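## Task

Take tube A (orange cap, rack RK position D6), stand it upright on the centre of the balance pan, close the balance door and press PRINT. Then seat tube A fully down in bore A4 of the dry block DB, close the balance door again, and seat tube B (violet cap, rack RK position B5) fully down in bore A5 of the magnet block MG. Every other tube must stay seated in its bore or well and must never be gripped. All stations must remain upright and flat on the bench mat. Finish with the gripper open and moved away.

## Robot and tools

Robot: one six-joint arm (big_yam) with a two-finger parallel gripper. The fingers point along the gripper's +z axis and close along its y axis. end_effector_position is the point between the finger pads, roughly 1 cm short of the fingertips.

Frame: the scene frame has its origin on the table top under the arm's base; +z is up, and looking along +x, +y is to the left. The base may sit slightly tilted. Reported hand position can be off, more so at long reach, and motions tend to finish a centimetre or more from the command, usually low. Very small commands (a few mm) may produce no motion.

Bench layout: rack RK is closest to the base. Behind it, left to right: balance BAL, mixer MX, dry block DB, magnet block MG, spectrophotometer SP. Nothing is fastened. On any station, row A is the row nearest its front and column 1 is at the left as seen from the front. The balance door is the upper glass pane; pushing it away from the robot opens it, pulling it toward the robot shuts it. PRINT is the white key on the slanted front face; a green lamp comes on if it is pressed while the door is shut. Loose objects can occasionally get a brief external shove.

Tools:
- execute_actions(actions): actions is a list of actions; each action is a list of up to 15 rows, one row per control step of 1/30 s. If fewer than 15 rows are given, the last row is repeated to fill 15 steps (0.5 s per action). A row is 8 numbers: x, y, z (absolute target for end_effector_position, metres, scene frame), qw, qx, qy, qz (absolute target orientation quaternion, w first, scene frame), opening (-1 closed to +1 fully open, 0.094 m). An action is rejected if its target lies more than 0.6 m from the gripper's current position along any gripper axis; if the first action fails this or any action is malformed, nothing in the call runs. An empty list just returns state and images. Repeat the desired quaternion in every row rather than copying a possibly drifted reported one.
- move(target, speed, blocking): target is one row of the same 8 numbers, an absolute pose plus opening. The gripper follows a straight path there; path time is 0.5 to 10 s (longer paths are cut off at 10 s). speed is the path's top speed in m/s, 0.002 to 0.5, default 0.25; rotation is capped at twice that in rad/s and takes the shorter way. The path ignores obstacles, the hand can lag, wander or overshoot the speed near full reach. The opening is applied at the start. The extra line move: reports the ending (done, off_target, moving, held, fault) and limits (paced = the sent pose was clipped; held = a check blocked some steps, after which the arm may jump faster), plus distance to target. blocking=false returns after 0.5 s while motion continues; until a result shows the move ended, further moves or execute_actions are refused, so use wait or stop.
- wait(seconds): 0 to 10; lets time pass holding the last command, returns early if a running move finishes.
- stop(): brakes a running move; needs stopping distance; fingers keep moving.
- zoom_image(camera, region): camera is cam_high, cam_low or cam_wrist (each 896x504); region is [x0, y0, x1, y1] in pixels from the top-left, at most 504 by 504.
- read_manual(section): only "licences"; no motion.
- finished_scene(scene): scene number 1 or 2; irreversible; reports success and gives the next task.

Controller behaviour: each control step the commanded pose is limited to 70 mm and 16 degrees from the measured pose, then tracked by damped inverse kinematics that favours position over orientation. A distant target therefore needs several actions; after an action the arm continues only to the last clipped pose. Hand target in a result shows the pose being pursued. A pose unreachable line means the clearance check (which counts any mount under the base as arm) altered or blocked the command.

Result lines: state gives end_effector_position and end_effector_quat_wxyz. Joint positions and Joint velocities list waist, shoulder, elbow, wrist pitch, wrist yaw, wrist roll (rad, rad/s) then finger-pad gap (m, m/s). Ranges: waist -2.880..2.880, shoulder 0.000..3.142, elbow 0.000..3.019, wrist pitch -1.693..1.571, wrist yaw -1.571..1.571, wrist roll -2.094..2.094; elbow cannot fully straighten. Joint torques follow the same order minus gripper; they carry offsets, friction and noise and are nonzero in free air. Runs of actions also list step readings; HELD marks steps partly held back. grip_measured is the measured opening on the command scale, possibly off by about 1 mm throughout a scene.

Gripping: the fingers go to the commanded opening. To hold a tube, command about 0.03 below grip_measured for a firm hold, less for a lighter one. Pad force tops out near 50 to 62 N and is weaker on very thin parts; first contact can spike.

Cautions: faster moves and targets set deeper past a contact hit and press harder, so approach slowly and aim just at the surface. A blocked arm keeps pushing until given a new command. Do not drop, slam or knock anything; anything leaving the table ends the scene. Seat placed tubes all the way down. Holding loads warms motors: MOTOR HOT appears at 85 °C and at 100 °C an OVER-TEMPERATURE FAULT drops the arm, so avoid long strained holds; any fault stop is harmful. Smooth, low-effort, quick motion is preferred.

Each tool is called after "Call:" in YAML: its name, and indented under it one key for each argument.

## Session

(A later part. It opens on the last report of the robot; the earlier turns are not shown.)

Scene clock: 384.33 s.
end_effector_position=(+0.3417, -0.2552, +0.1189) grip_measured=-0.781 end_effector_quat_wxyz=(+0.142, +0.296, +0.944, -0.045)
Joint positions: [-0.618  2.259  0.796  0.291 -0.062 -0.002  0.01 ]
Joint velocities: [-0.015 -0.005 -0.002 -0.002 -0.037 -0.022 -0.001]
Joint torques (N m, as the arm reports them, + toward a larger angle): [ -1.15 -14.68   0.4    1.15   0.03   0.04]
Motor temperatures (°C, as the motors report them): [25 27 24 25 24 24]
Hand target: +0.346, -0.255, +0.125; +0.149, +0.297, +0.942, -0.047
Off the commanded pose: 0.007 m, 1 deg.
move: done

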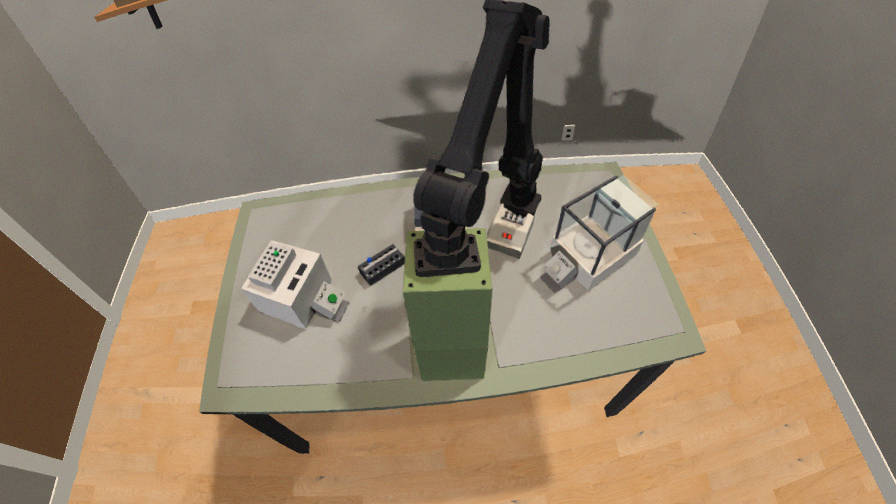

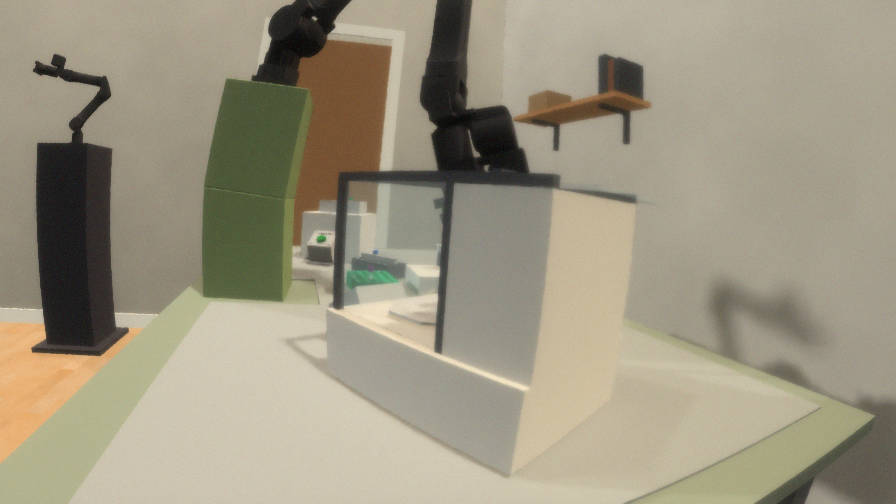

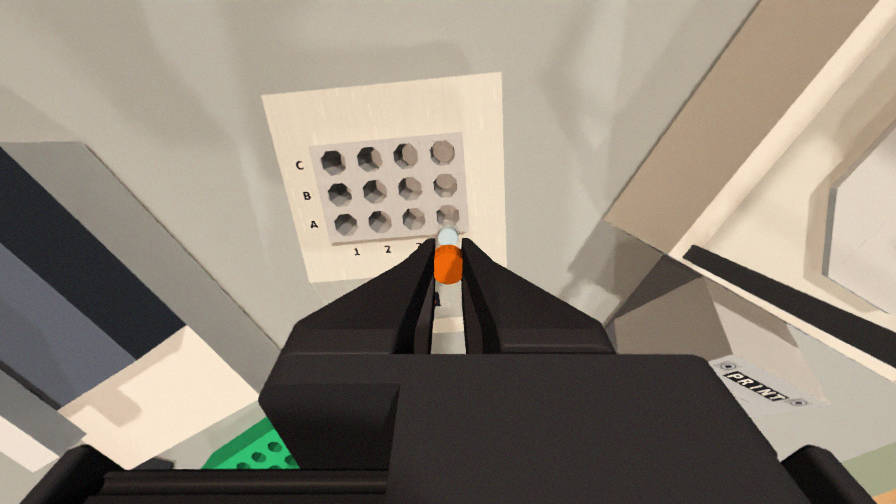

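Call:
execute_actions:
  actions:
    - [[0.346,-0.2555,0.127,0.1492,0.2970,0.9420,-0.0470,-0.8],[0.346,-0.2555,0.129,0.1492,0.2970,0.9420,-0.0470,-0.8],[0.346,-0.256,0.131,0.146,0.2970,0.9425,-0.046,-0.8],[0.346,-0.256,0.133,0.143,0.2972,0.943,-0.045,-0.8],[0.346,-0.2565,0.135,0.140,0.2974,0.9435,-0.044,-0.8],[0.346,-0.2565,0.137,0.137,0.2976,0.944,-0.043,-0.8],[0.346,-0.257,0.139,0.134,0.2977,0.9443,-0.042,-0.8],[0.346,-0.257,0.140,0.131,0.2978,0.9447,-0.041,-0.8],[0.346,-0.2575,0.140,0.128,0.298,0.945,-0.040,-0.8],[0.346,-0.2578,0.140,0.1245,0.2981,0.9455,-0.0392,-0.8]]
    - [[0.346,-0.2578,0.138,0.1245,0.2981,0.9455,-0.0392,-0.8],[0.346,-0.2578,0.136,0.1245,0.2981,0.9455,-0.0392,-0.8],[0.346,-0.2578,0.134,0.1245,0.2981,0.9455,-0.0392,-0.8],[0.346,-0.2578,0.132,0.1245,0.2981,0.9455,-0.0392,-0.8],[0.346,-0.2578,0.130,0.1245,0.2981,0.9455,-0.0392,-0.8],[0.346,-0.2578,0.128,0.1245,0.2981,0.9455,-0.0392,-0.8],[0.346,-0.2578,0.126,0.1245,0.2981,0.9455,-0.0392,-0.8],[0.346,-0.2578,0.124,0.1245,0.2981,0.9455,-0.0392,-0.8],[0.346,-0.2578,0.122,0.1245,0.2981,0.9455,-0.0392,-0.8],[0.346,-0.2578,0.120,0.1245,0.2981,0.9455,-0.0392,-0.8],[0.346,-0.2578,0.1185,0.1245,0.2981,0.9455,-0.0392,-0.8],[0.346,-0.2578,0.117,0.1245,0.2981,0.9455,-0.0392,-0.8],[0.346,-0.2578,0.116,0.1245,0.2981,0.9455,-0.0392,-0.8],[0.346,-0.2578,0.115,0.1245,0.2981,0.9455,-0.0392,-0.8],[0.346,-0.2578,0.114,0.1245,0.2981,0.9455,-0.0392,-0.8]]
    - [[0.346,-0.2578,0.113,0.1245,0.2981,0.9455,-0.0392,-0.8],[0.346,-0.2578,0.112,0.1245,0.2981,0.9455,-0.0392,-0.8],[0.346,-0.2578,0.111,0.1245,0.2981,0.9455,-0.0392,-0.8]]

Call:
zoom_image:
  camera: "cam_wrist"
  region: [388, 190, 508, 290]

Scene clock: 410.70 s.
end_effector_position=(+0.3473, -0.2591, +0.1215) grip_measured=-0.781 end_effector_quat_wxyz=(+0.127, +0.297, +0.945, -0.040)
Joint positions: [-0.618  2.246  0.827  0.217 -0.062 -0.002  0.01 ]
Joint velocities: [ 0.005  0.005 -0.002 -0.007 -0.037 -0.051  0.001]
Joint torques (N m, as the arm reports them, + toward a larger angle): [ -1.47 -11.46   2.4    1.19  -0.02  -0.01]
Motor temperatures (°C, as the motors report them): [25 28 24 25 24 24]
Hand target: +0.346, -0.258, +0.111; +0.125, +0.298, +0.946, -0.039
Off the commanded pose: 0.011 m, 0 deg.
Step readings (end_effector_position; steps 1 to 15: 1st action; 16 to 30: 2nd action; 31 to 45: 3rd action):
0: (+0.3417, -0.2552, +0.1189)
1: (+0.3418, -0.2553, +0.1190)
2: (+0.3419, -0.2553, +0.1193)
4: (+0.3410, -0.2546, +0.1205)
8: (+0.3395, -0.2531, +0.1266)
15: (+0.3396, -0.2526, +0.1349)
16: (+0.3395, -0.2524, +0.1349)
17: (+0.3395, -0.2524, +0.1349)
19: (+0.3404, -0.2531, +0.1350)
23: (+0.3450, -0.2564, +0.1359)
30: (+0.3514, -0.2614, +0.1303)
31: (+0.3509, -0.2612, +0.1287)
32: (+0.3502, -0.2608, +0.1272)
34: (+0.3485, -0.2598, +0.1243)
38: (+0.3461, -0.2583, +0.1213)
45: end_effector_position above

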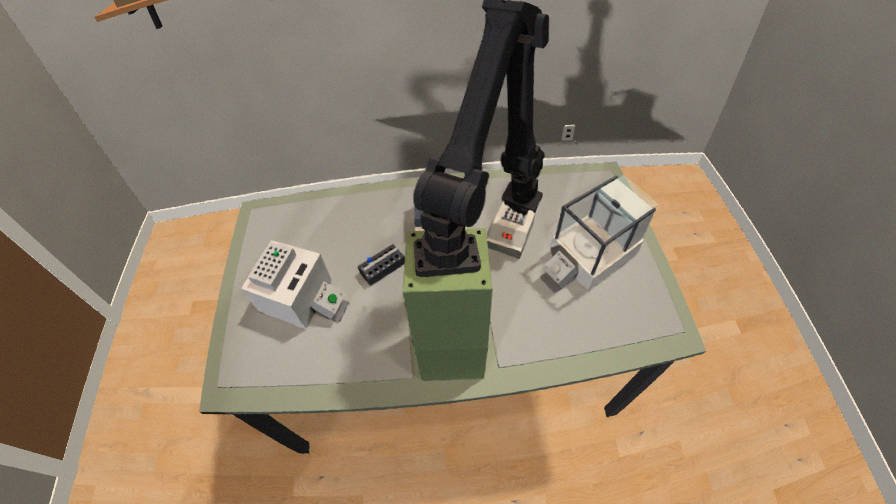

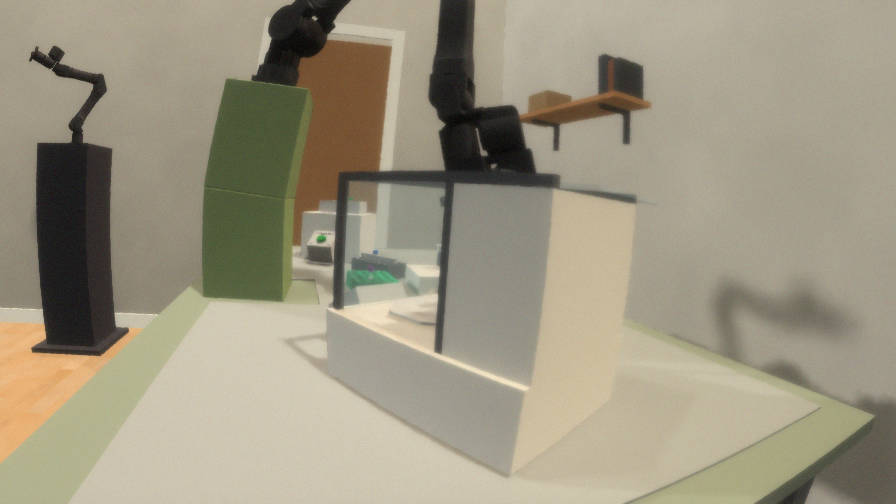

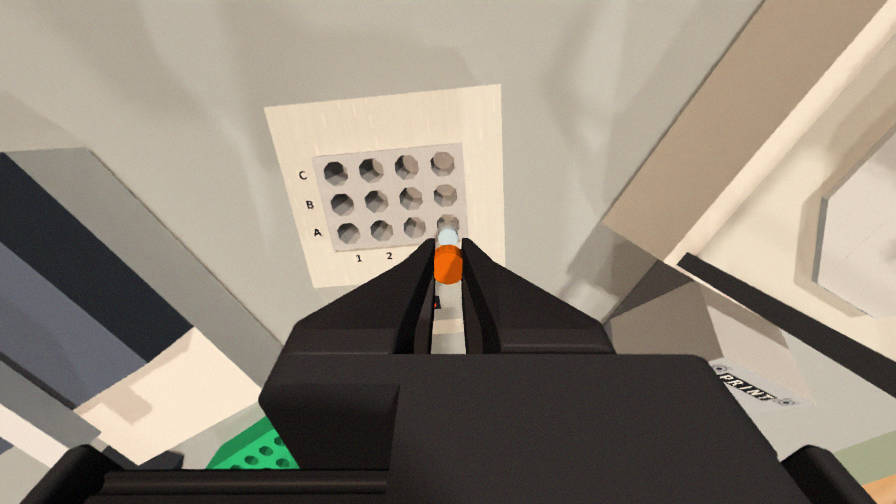

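Region (388, 190, 508, 290) of cam_wrist's 896x504 image, scaled by 4.200, with more detail than that image has.

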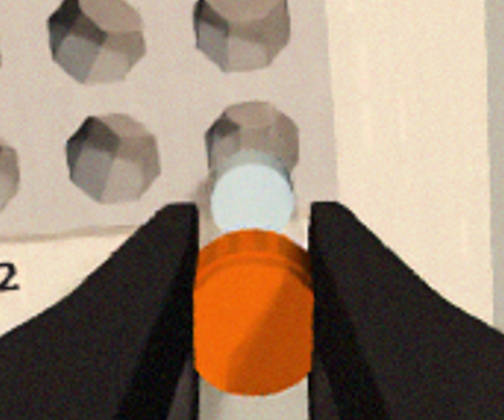

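Call:
execute_actions:
  actions:
    - [[0.3461,-0.2579,0.1107,0.1245,0.2981,0.9455,-0.0392,-0.8],[0.3462,-0.2579,0.1104,0.1245,0.2981,0.9455,-0.0392,-0.8],[0.3463,-0.2580,0.1101,0.1245,0.2981,0.9455,-0.0392,-0.8],[0.3464,-0.2581,0.1098,0.1245,0.2981,0.9455,-0.0392,-0.8],[0.3465,-0.2581,0.1095,0.1245,0.2981,0.9455,-0.0392,-0.8],[0.3466,-0.2582,0.1092,0.1245,0.2981,0.9455,-0.0392,-0.8],[0.3467,-0.2583,0.1089,0.1245,0.2981,0.9455,-0.0392,-0.8],[0.3468,-0.2583,0.1086,0.1245,0.2981,0.9455,-0.0392,-0.8],[0.3468,-0.2583,0.1083,0.1245,0.2981,0.9455,-0.0392,-0.8],[0.3468,-0.2583,0.108,0.1245,0.2981,0.9455,-0.0392,-0.8]]
    - [[0.3468,-0.2583,0.108,0.1245,0.2981,0.9455,-0.0392,-0.8]]

Call:
zoom_image:
  camera: "cam_wrist"
  region: [388, 190, 508, 290]

Scene clock: 419.77 s.
end_effector_position=(+0.3498, -0.2610, +0.1205) grip_measured=-0.781 end_effector_quat_wxyz=(+0.130, +0.297, +0.945, -0.041)
Joint positions: [-0.618  2.251  0.834  0.22  -0.062 -0.002  0.01 ]
Joint velocities: [ 0.005 -0.024 -0.002 -0.007  0.051  0.022  0.   ]
Joint torques (N m, as the arm reports them, + toward a larger angle): [ -1.32 -11.49   2.37   1.26   0.    -0.01]
Motor temperatures (°C, as the motors report them): [25 28 24 25 24 24]
Hand target: +0.347, -0.258, +0.108; +0.124, +0.298, +0.946, -0.039
Off the commanded pose: 0.013 m, 1 deg.
Step readings (end_effector_position; steps 1 to 15: 1st action; 16 to 30: 2nd action):
0: (+0.3478, -0.2595, +0.1216)
1: (+0.3478, -0.2595, +0.1216)
2: (+0.3478, -0.2595, +0.1216)
4: (+0.3478, -0.2595, +0.1216)
8: (+0.3481, -0.2597, +0.1214)
15: (+0.3498, -0.2610, +0.1205)
16: (+0.3498, -0.2610, +0.1205)
17: (+0.3498, -0.2610, +0.1205)
19: (+0.3498, -0.2610, +0.1205)
23: (+0.3498, -0.2610, +0.1205)
30: end_effector_position above

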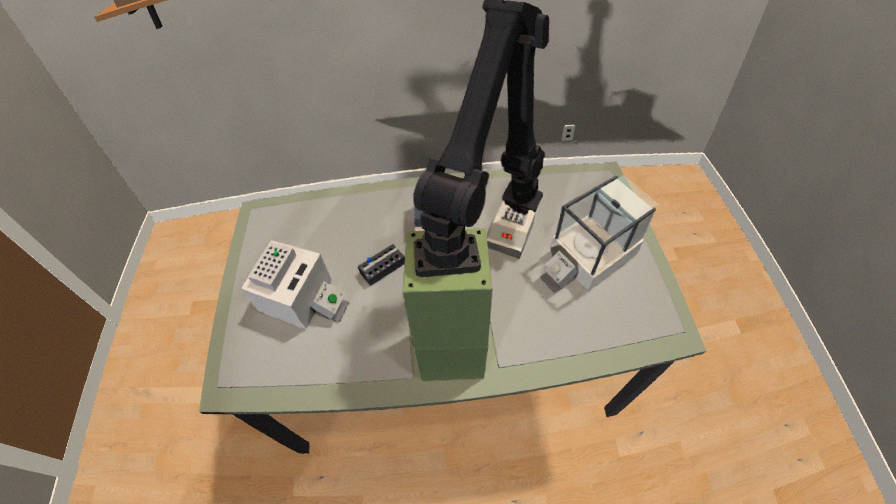

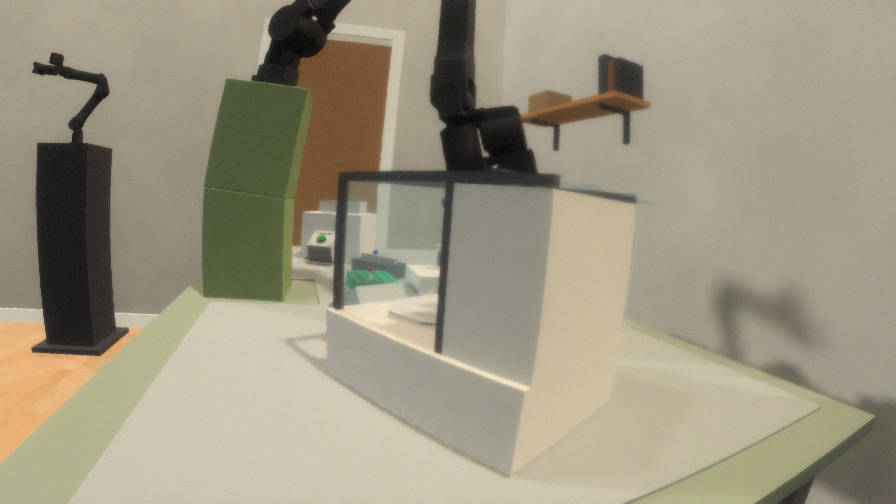

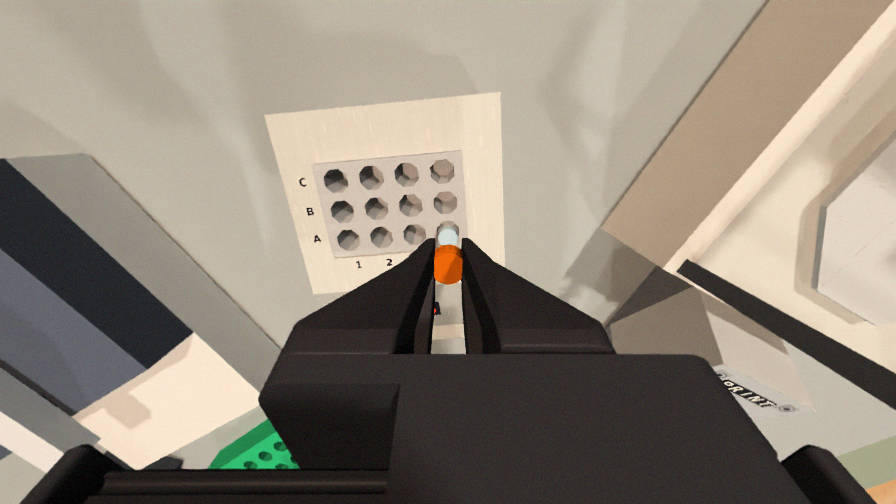

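Region (388, 190, 508, 290) of cam_wrist's 896x504 image, scaled by 4.200, with more detail than that image has.

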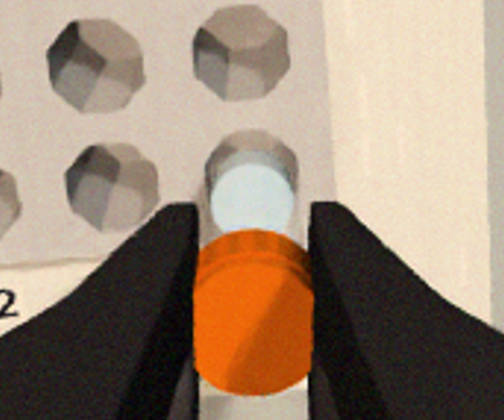

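Call:
execute_actions:
  actions:
    - [[0.3465,-0.2581,0.1077,0.1241,0.2981,0.9455,-0.0391,-0.8],[0.3462,-0.2579,0.1074,0.1237,0.2981,0.9456,-0.039,-0.8],[0.3459,-0.2577,0.1071,0.1233,0.2981,0.9456,-0.0389,-0.8],[0.3456,-0.2575,0.1068,0.123,0.2981,0.9457,-0.0388,-0.8],[0.3456,-0.2575,0.1064,0.123,0.2981,0.9457,-0.0388,-0.8],[0.3456,-0.2575,0.106,0.123,0.2981,0.9457,-0.0388,-0.8],[0.3456,-0.2575,0.1056,0.123,0.2981,0.9457,-0.0388,-0.8],[0.3456,-0.2575,0.1052,0.123,0.2981,0.9457,-0.0388,-0.8],[0.3456,-0.2575,0.1048,0.123,0.2981,0.9457,-0.0388,-0.8],[0.3456,-0.2575,0.1044,0.123,0.2981,0.9457,-0.0388,-0.8],[0.3456,-0.2575,0.104,0.123,0.2981,0.9457,-0.0388,-0.8],[0.3456,-0.2575,0.1035,0.123,0.2981,0.9457,-0.0388,-0.8],[0.3456,-0.2575,0.103,0.123,0.2981,0.9457,-0.0388,-0.8]]
    - [[0.3456,-0.2575,0.103,0.123,0.2981,0.9457,-0.0388,-0.8]]

Call:
zoom_image:
  camera: "cam_wrist"
  region: [388, 190, 508, 290]

Scene clock: 435.40 s.
end_effector_position=(+0.3486, -0.2605, +0.1154) grip_measured=-0.781 end_effector_quat_wxyz=(+0.128, +0.297, +0.945, -0.041)
Joint positions: [-0.618  2.265  0.839  0.227 -0.062 -0.002  0.01 ]
Joint velocities: [-0.005 -0.005  0.012 -0.017  0.037 -0.022  0.   ]
Joint torques (N m, as the arm reports them, + toward a larger angle): [ -1.2  -11.39   2.19   1.26   0.    -0.01]
Motor temperatures (°C, as the motors report them): [25 28 24 25 24 24]
Hand target: +0.345, -0.257, +0.103; +0.123, +0.298, +0.946, -0.039
Off the commanded pose: 0.013 m, 1 deg.
Step readings (end_effector_position; steps 1 to 15: 1st action; 16 to 30: 2nd action):
0: (+0.3498, -0.2610, +0.1205)
1: (+0.3498, -0.2610, +0.1205)
2: (+0.3498, -0.2610, +0.1205)
4: (+0.3496, -0.2609, +0.1203)
8: (+0.3489, -0.2604, +0.1191)
15: (+0.3484, -0.2603, +0.1157)
16: (+0.3485, -0.2604, +0.1155)
17: (+0.3486, -0.2605, +0.1154)
19: (+0.3486, -0.2605, +0.1154)
23: (+0.3486, -0.2605, +0.1154)
30: end_effector_position above

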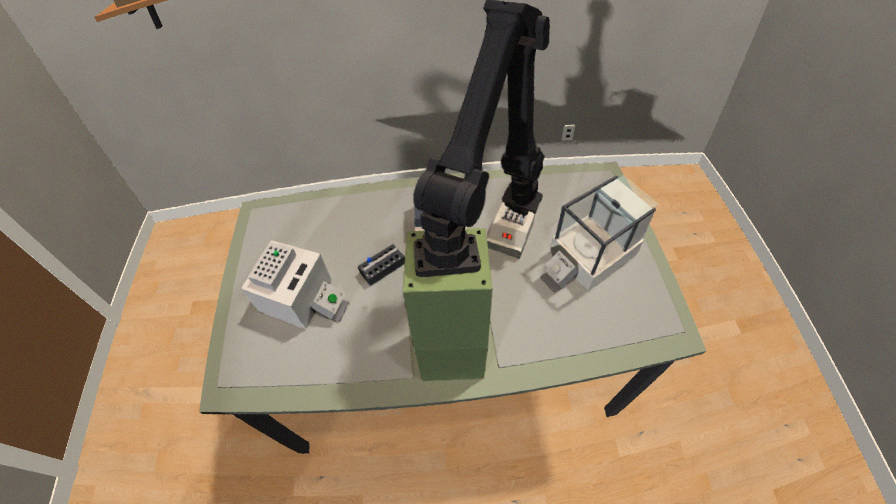

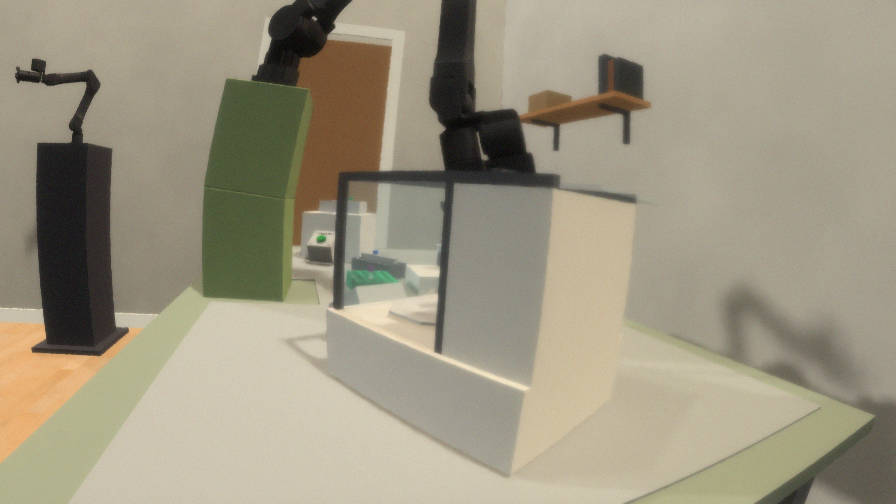

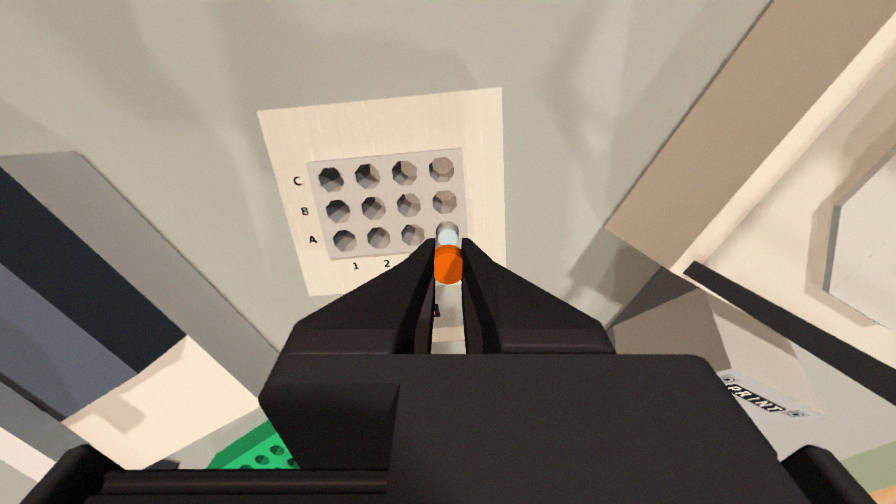

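Region (388, 190, 508, 290) of cam_wrist's 896x504 image, scaled by 4.200, with more detail than that image has.

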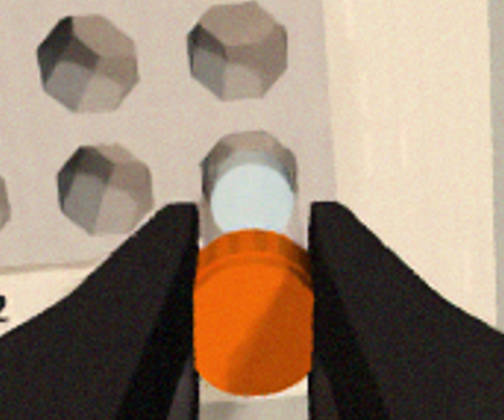

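Call:
execute_actions:
  actions:
    - [[0.3458,-0.2572,0.1022,0.123,0.2981,0.9457,-0.0388,-0.8],[0.346,-0.2569,0.1014,0.123,0.2981,0.9457,-0.0388,-0.8],[0.3462,-0.2566,0.1006,0.123,0.2981,0.9457,-0.0388,-0.8],[0.3464,-0.2563,0.0998,0.123,0.2981,0.9457,-0.0388,-0.8],[0.3466,-0.256,0.099,0.123,0.2981,0.9457,-0.0388,-0.8],[0.3466,-0.256,0.0982,0.123,0.2981,0.9457,-0.0388,-0.8],[0.3466,-0.256,0.0974,0.123,0.2981,0.9457,-0.0388,-0.8],[0.3466,-0.256,0.0966,0.123,0.2981,0.9457,-0.0388,-0.8],[0.3466,-0.256,0.0958,0.123,0.2981,0.9457,-0.0388,-0.8],[0.3466,-0.256,0.095,0.123,0.2981,0.9457,-0.0388,-0.8],[0.3466,-0.256,0.0942,0.123,0.2981,0.9457,-0.0388,-0.8],[0.3466,-0.256,0.0934,0.123,0.2981,0.9457,-0.0388,-0.8],[0.3466,-0.256,0.0926,0.123,0.2981,0.9457,-0.0388,-0.8],[0.3466,-0.256,0.0918,0.123,0.2981,0.9457,-0.0388,-0.8],[0.3466,-0.256,0.091,0.123,0.2981,0.9457,-0.0388,-0.8]]
    - [[0.3466,-0.256,0.0902,0.123,0.2981,0.9457,-0.0388,-0.8],[0.3466,-0.256,0.0894,0.123,0.2981,0.9457,-0.0388,-0.8],[0.3466,-0.256,0.0886,0.123,0.2981,0.9457,-0.0388,-0.8],[0.3466,-0.256,0.0878,0.123,0.2981,0.9457,-0.0388,-0.8],[0.3466,-0.256,0.087,0.123,0.2981,0.9457,-0.0388,-0.8],[0.3466,-0.256,0.0862,0.123,0.2981,0.9457,-0.0388,-0.8],[0.3466,-0.256,0.0854,0.123,0.2981,0.9457,-0.0388,-0.8],[0.3466,-0.256,0.0846,0.123,0.2981,0.9457,-0.0388,-0.8],[0.3466,-0.256,0.0838,0.123,0.2981,0.9457,-0.0388,-0.8],[0.3466,-0.256,0.083,0.123,0.2981,0.9457,-0.0388,-0.8],[0.3466,-0.256,0.0822,0.123,0.2981,0.9457,-0.0388,-0.8],[0.3466,-0.256,0.0814,0.123,0.2981,0.9457,-0.0388,-0.8],[0.3466,-0.256,0.0806,0.123,0.2981,0.9457,-0.0388,-0.8],[0.3466,-0.256,0.0798,0.123,0.2981,0.9457,-0.0388,-0.8],[0.3466,-0.256,0.079,0.123,0.2981,0.9457,-0.0388,-0.8]]

Scene clock: 453.90 s.
end_effector_position=(+0.3489, -0.2610, +0.0935) grip_measured=-0.781 end_effector_quat_wxyz=(+0.128, +0.296, +0.946, -0.040)
Joint positions: [-0.615  2.331  0.871  0.26  -0.062 -0.002  0.01 ]
Joint velocities: [ 0.015  0.063  0.032  0.042 -0.022 -0.066 -0.001]
Joint torques (N m, as the arm reports them, + toward a larger angle): [ -1.26 -11.67   1.92   1.25   0.1    0.07]
Motor temperatures (°C, as the motors report them): [25 27 23 25 24 24]
Hand target: +0.346, -0.256, +0.080; +0.123, +0.298, +0.946, -0.039
Off the commanded pose: 0.016 m, 1 deg.
Step readings (end_effector_position; steps 1 to 15: 1st action; 16 to 30: 2nd action):
0: (+0.3486, -0.2605, +0.1154)
1: (+0.3486, -0.2605, +0.1154)
2: (+0.3486, -0.2605, +0.1153)
4: (+0.3487, -0.2606, +0.1146)
8: (+0.3488, -0.2609, +0.1115)
15: (+0.3487, -0.2611, +0.1054)
16: (+0.3486, -0.2609, +0.1046)
17: (+0.3486, -0.2609, +0.1038)
19: (+0.3488, -0.2609, +0.1023)
23: (+0.3487, -0.2609, +0.0991)
30: end_effector_position above

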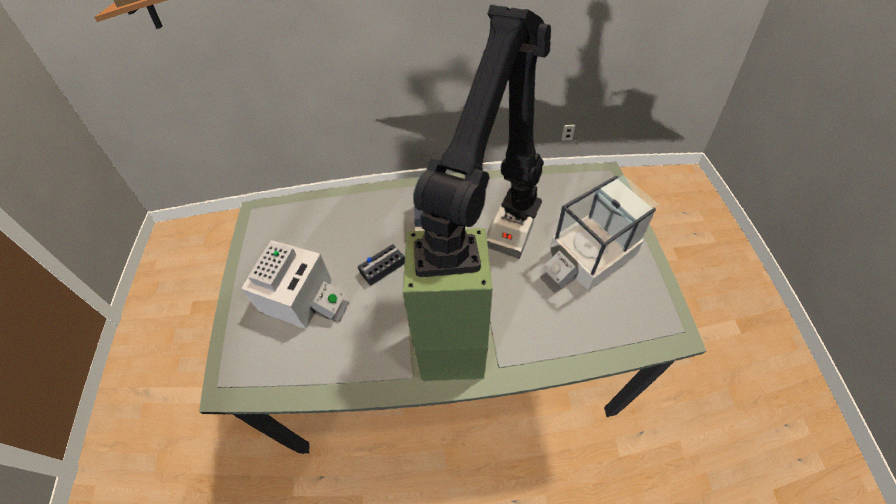

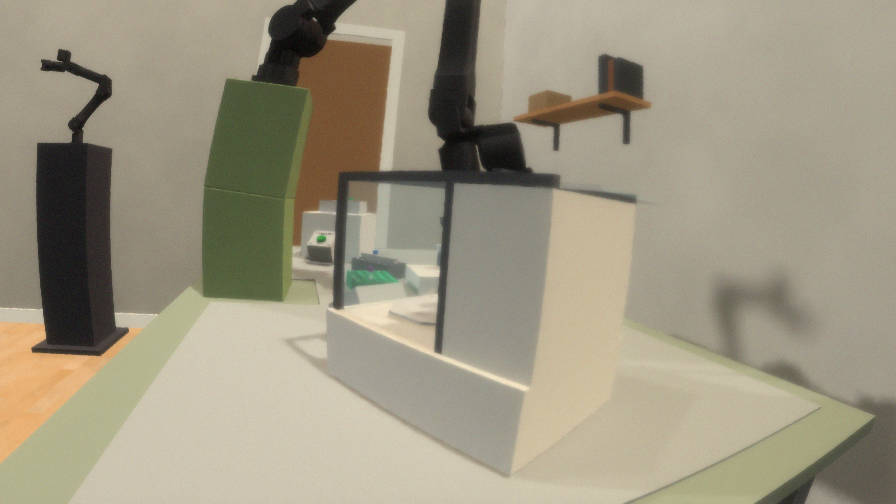

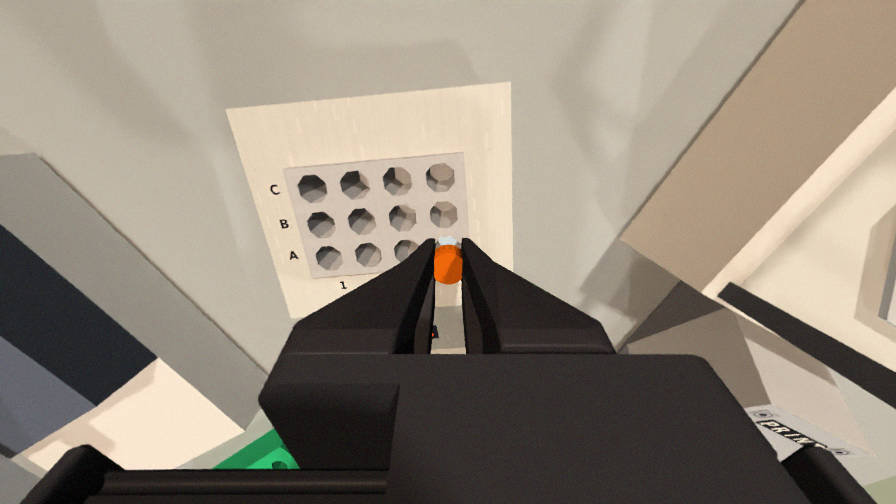

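Continue a few mm more, then release and lift.

Call:
execute_actions:
  actions:
    - [[0.3466,-0.256,0.078,0.123,0.2981,0.9457,-0.0388,-0.8],[0.3466,-0.256,0.0772,0.123,0.2981,0.9457,-0.0388,-0.8],[0.3466,-0.256,0.0764,0.123,0.2981,0.9457,-0.0388,-0.8],[0.3466,-0.256,0.0756,0.123,0.2981,0.9457,-0.0388,-0.8],[0.3466,-0.256,0.0748,0.123,0.2981,0.9457,-0.0388,-0.8],[0.3466,-0.256,0.074,0.123,0.2981,0.9457,-0.0388,-0.8],[0.3466,-0.256,0.0732,0.123,0.2981,0.9457,-0.0388,-0.8],[0.3466,-0.256,0.0724,0.123,0.2981,0.9457,-0.0388,-0.8],[0.3466,-0.256,0.0716,0.123,0.2981,0.9457,-0.0388,-0.8],[0.3466,-0.256,0.071,0.123,0.2981,0.9457,-0.0388,-0.8]]
    - [[0.3466,-0.257,0.075,0.123,0.2981,0.9457,-0.0388,-0.74],[0.3466,-0.257,0.077,0.123,0.2981,0.9457,-0.0388,-0.68],[0.3466,-0.257,0.078,0.123,0.2981,0.9457,-0.0388,-0.62],[0.3466,-0.257,0.078,0.123,0.2981,0.9457,-0.0388,-0.55],[0.3466,-0.257,0.078,0.123,0.2981,0.9457,-0.0388,-0.55],[0.347,-0.258,0.081,0.123,0.2981,0.9457,-0.0388,-0.55],[0.348,-0.259,0.084,0.123,0.2981,0.9457,-0.0388,-0.55],[0.349,-0.26,0.087,0.123,0.2981,0.9457,-0.0388,-0.55],[0.35,-0.261,0.09,0.123,0.2981,0.9457,-0.0388,-0.55],[0.351,-0.262,0.093,0.123,0.2981,0.9457,-0.0388,-0.55],[0.351,-0.262,0.096,0.123,0.2981,0.9457,-0.0388,-0.55],[0.351,-0.262,0.099,0.123,0.2981,0.9457,-0.0388,-0.55],[0.351,-0.262,0.102,0.123,0.2981,0.9457,-0.0388,-0.55],[0.351,-0.262,0.105,0.123,0.2981,0.9457,-0.0388,-0.55],[0.351,-0.262,0.108,0.123,0.2981,0.9457,-0.0388,-0.55]]
    - [[0.351,-0.262,0.111,0.123,0.2981,0.9457,-0.0388,-0.55],[0.351,-0.262,0.114,0.123,0.2981,0.9457,-0.0388,-0.55],[0.351,-0.262,0.117,0.123,0.2981,0.9457,-0.0388,-0.55],[0.351,-0.262,0.12,0.123,0.2981,0.9457,-0.0388,-0.55],[0.351,-0.262,0.122,0.123,0.2981,0.9457,-0.0388,-0.55],[0.351,-0.262,0.122,0.123,0.2981,0.9457,-0.0388,-0.55],[0.351,-0.262,0.122,0.123,0.2981,0.9457,-0.0388,-0.55],[0.351,-0.262,0.122,0.123,0.2981,0.9457,-0.0388,-0.55],[0.351,-0.262,0.122,0.123,0.2981,0.9457,-0.0388,-0.55],[0.351,-0.262,0.122,0.123,0.2981,0.9457,-0.0388,-0.55],[0.351,-0.262,0.122,0.123,0.2981,0.9457,-0.0388,-0.55]]

Scene clock: 474.37 s.
end_effector_position=(+0.3537, -0.2621, +0.1196) grip_measured=-0.552 end_effector_quat_wxyz=(+0.126, +0.296, +0.946, -0.040)
Joint positions: [-0.615  2.252  0.85   0.198 -0.062 -0.002  0.021]
Joint velocities: [-0.005 -0.005  0.002  0.002 -0.007  0.037  0.   ]
Joint torques (N m, as the arm reports them, + toward a larger angle): [ -1.71 -14.64   0.95   0.36  -0.04  -0.04]
Motor temperatures (°C, as the motors report them): [25 28 23 25 24 24]
Hand target: +0.351, -0.262, +0.122; +0.123, +0.298, +0.946, -0.039
Off the commanded pose: 0.004 m, 0 deg.
Step readings (end_effector_position; steps 1 to 15: 1st action; 16 to 30: 2nd action; 31 to 45: 3rd action):
0: (+0.3488, -0.2609, +0.0915)
1: (+0.3488, -0.2609, +0.0915)
2: (+0.3488, -0.2609, +0.0914)
4: (+0.3490, -0.2609, +0.0906)
8: (+0.3493, -0.2612, +0.0900)
15: (+0.3495, -0.2613, +0.0899)
16: (+0.3495, -0.2613, +0.0899)
17: (+0.3495, -0.2613, +0.0899)
19: (+0.3502, -0.2618, +0.0897)
23: (+0.3503, -0.2619, +0.0897)
30: (+0.3442, -0.2574, +0.0906)
31: (+0.3441, -0.2572, +0.0930)
32: (+0.3439, -0.2568, +0.0957)
34: (+0.3447, -0.2569, +0.1027)
38: (+0.3510, -0.2605, +0.1159)
45: end_effector_position above

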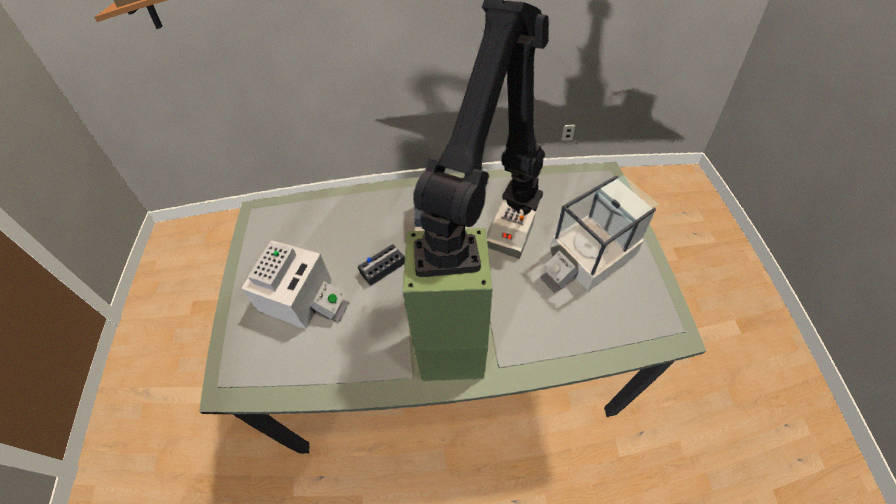

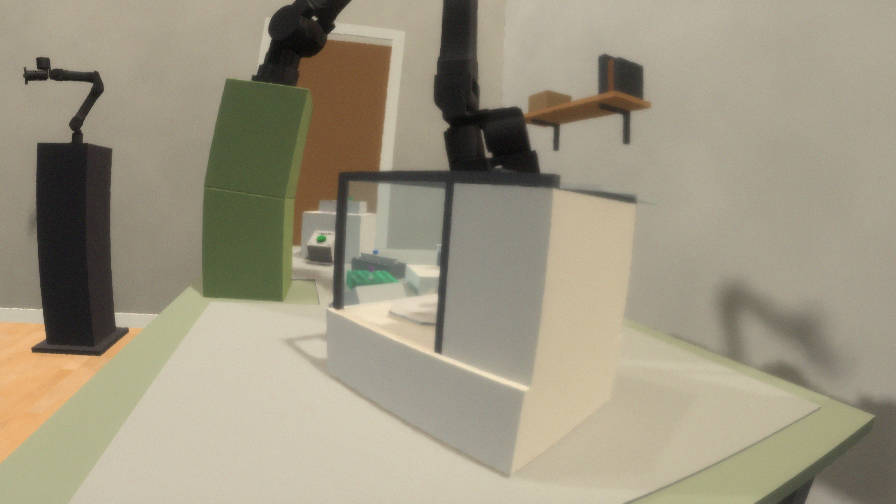

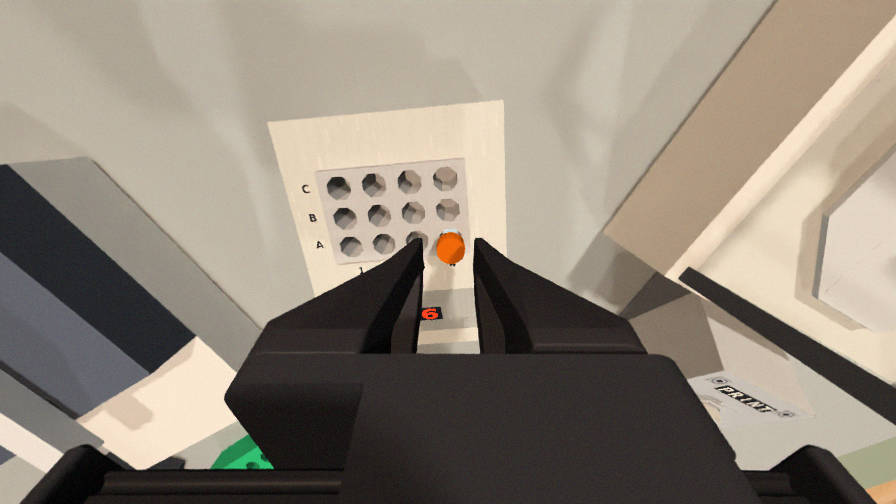

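Call:
move:
  target: [0.339,-0.2535,0.078,0.123,0.2981,0.9457,-0.0388,-1]
  speed: 0.03

Scene clock: 480.80 s.
end_effector_position=(+0.3526, -0.2625, +0.1042) grip_measured=-0.986 end_effector_quat_wxyz=(+0.142, +0.294, +0.944, -0.045)
Joint positions: [-0.615  2.305  0.85   0.284 -0.062 -0.002  0.001]
Joint velocities: [-0.015 -0.015 -0.002  0.002  0.095  0.095 -0.001]
Joint torques (N m, as the arm reports them, + toward a larger angle): [-1.42 -9.2   2.15  1.35  0.03  0.01]
Motor temperatures (°C, as the motors report them): [25 28 23 25 24 24]
Hand target: +0.338, -0.253, +0.080; +0.123, +0.298, +0.946, -0.039
Off the commanded pose: 0.031 m, 2 deg.
move: off_target

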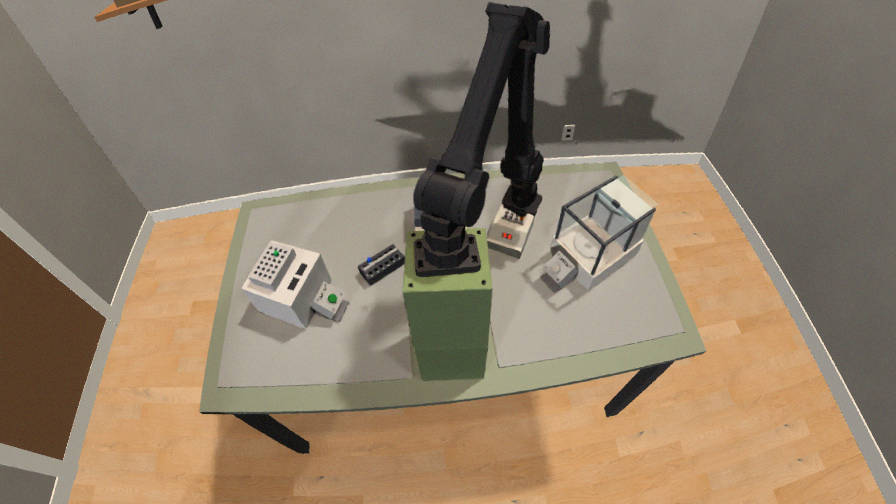

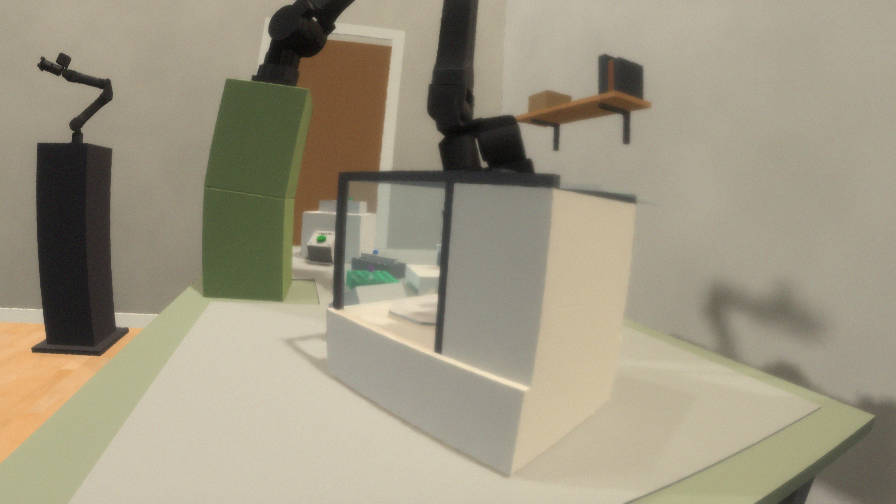

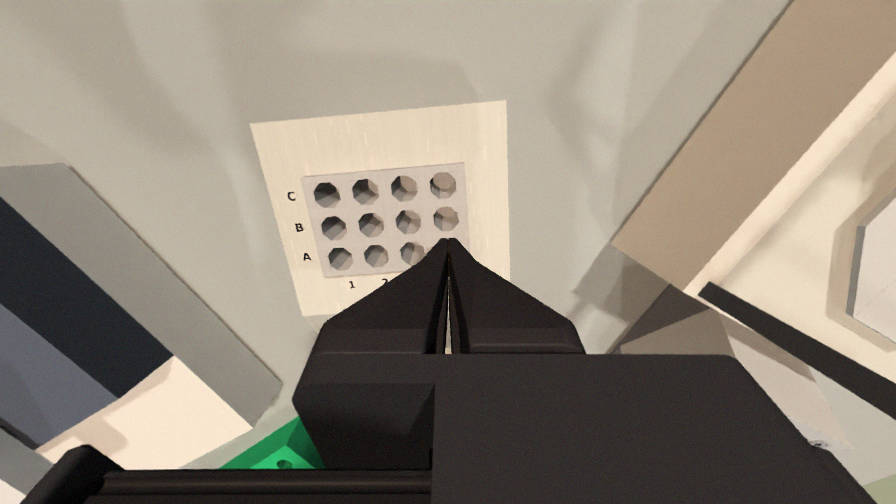

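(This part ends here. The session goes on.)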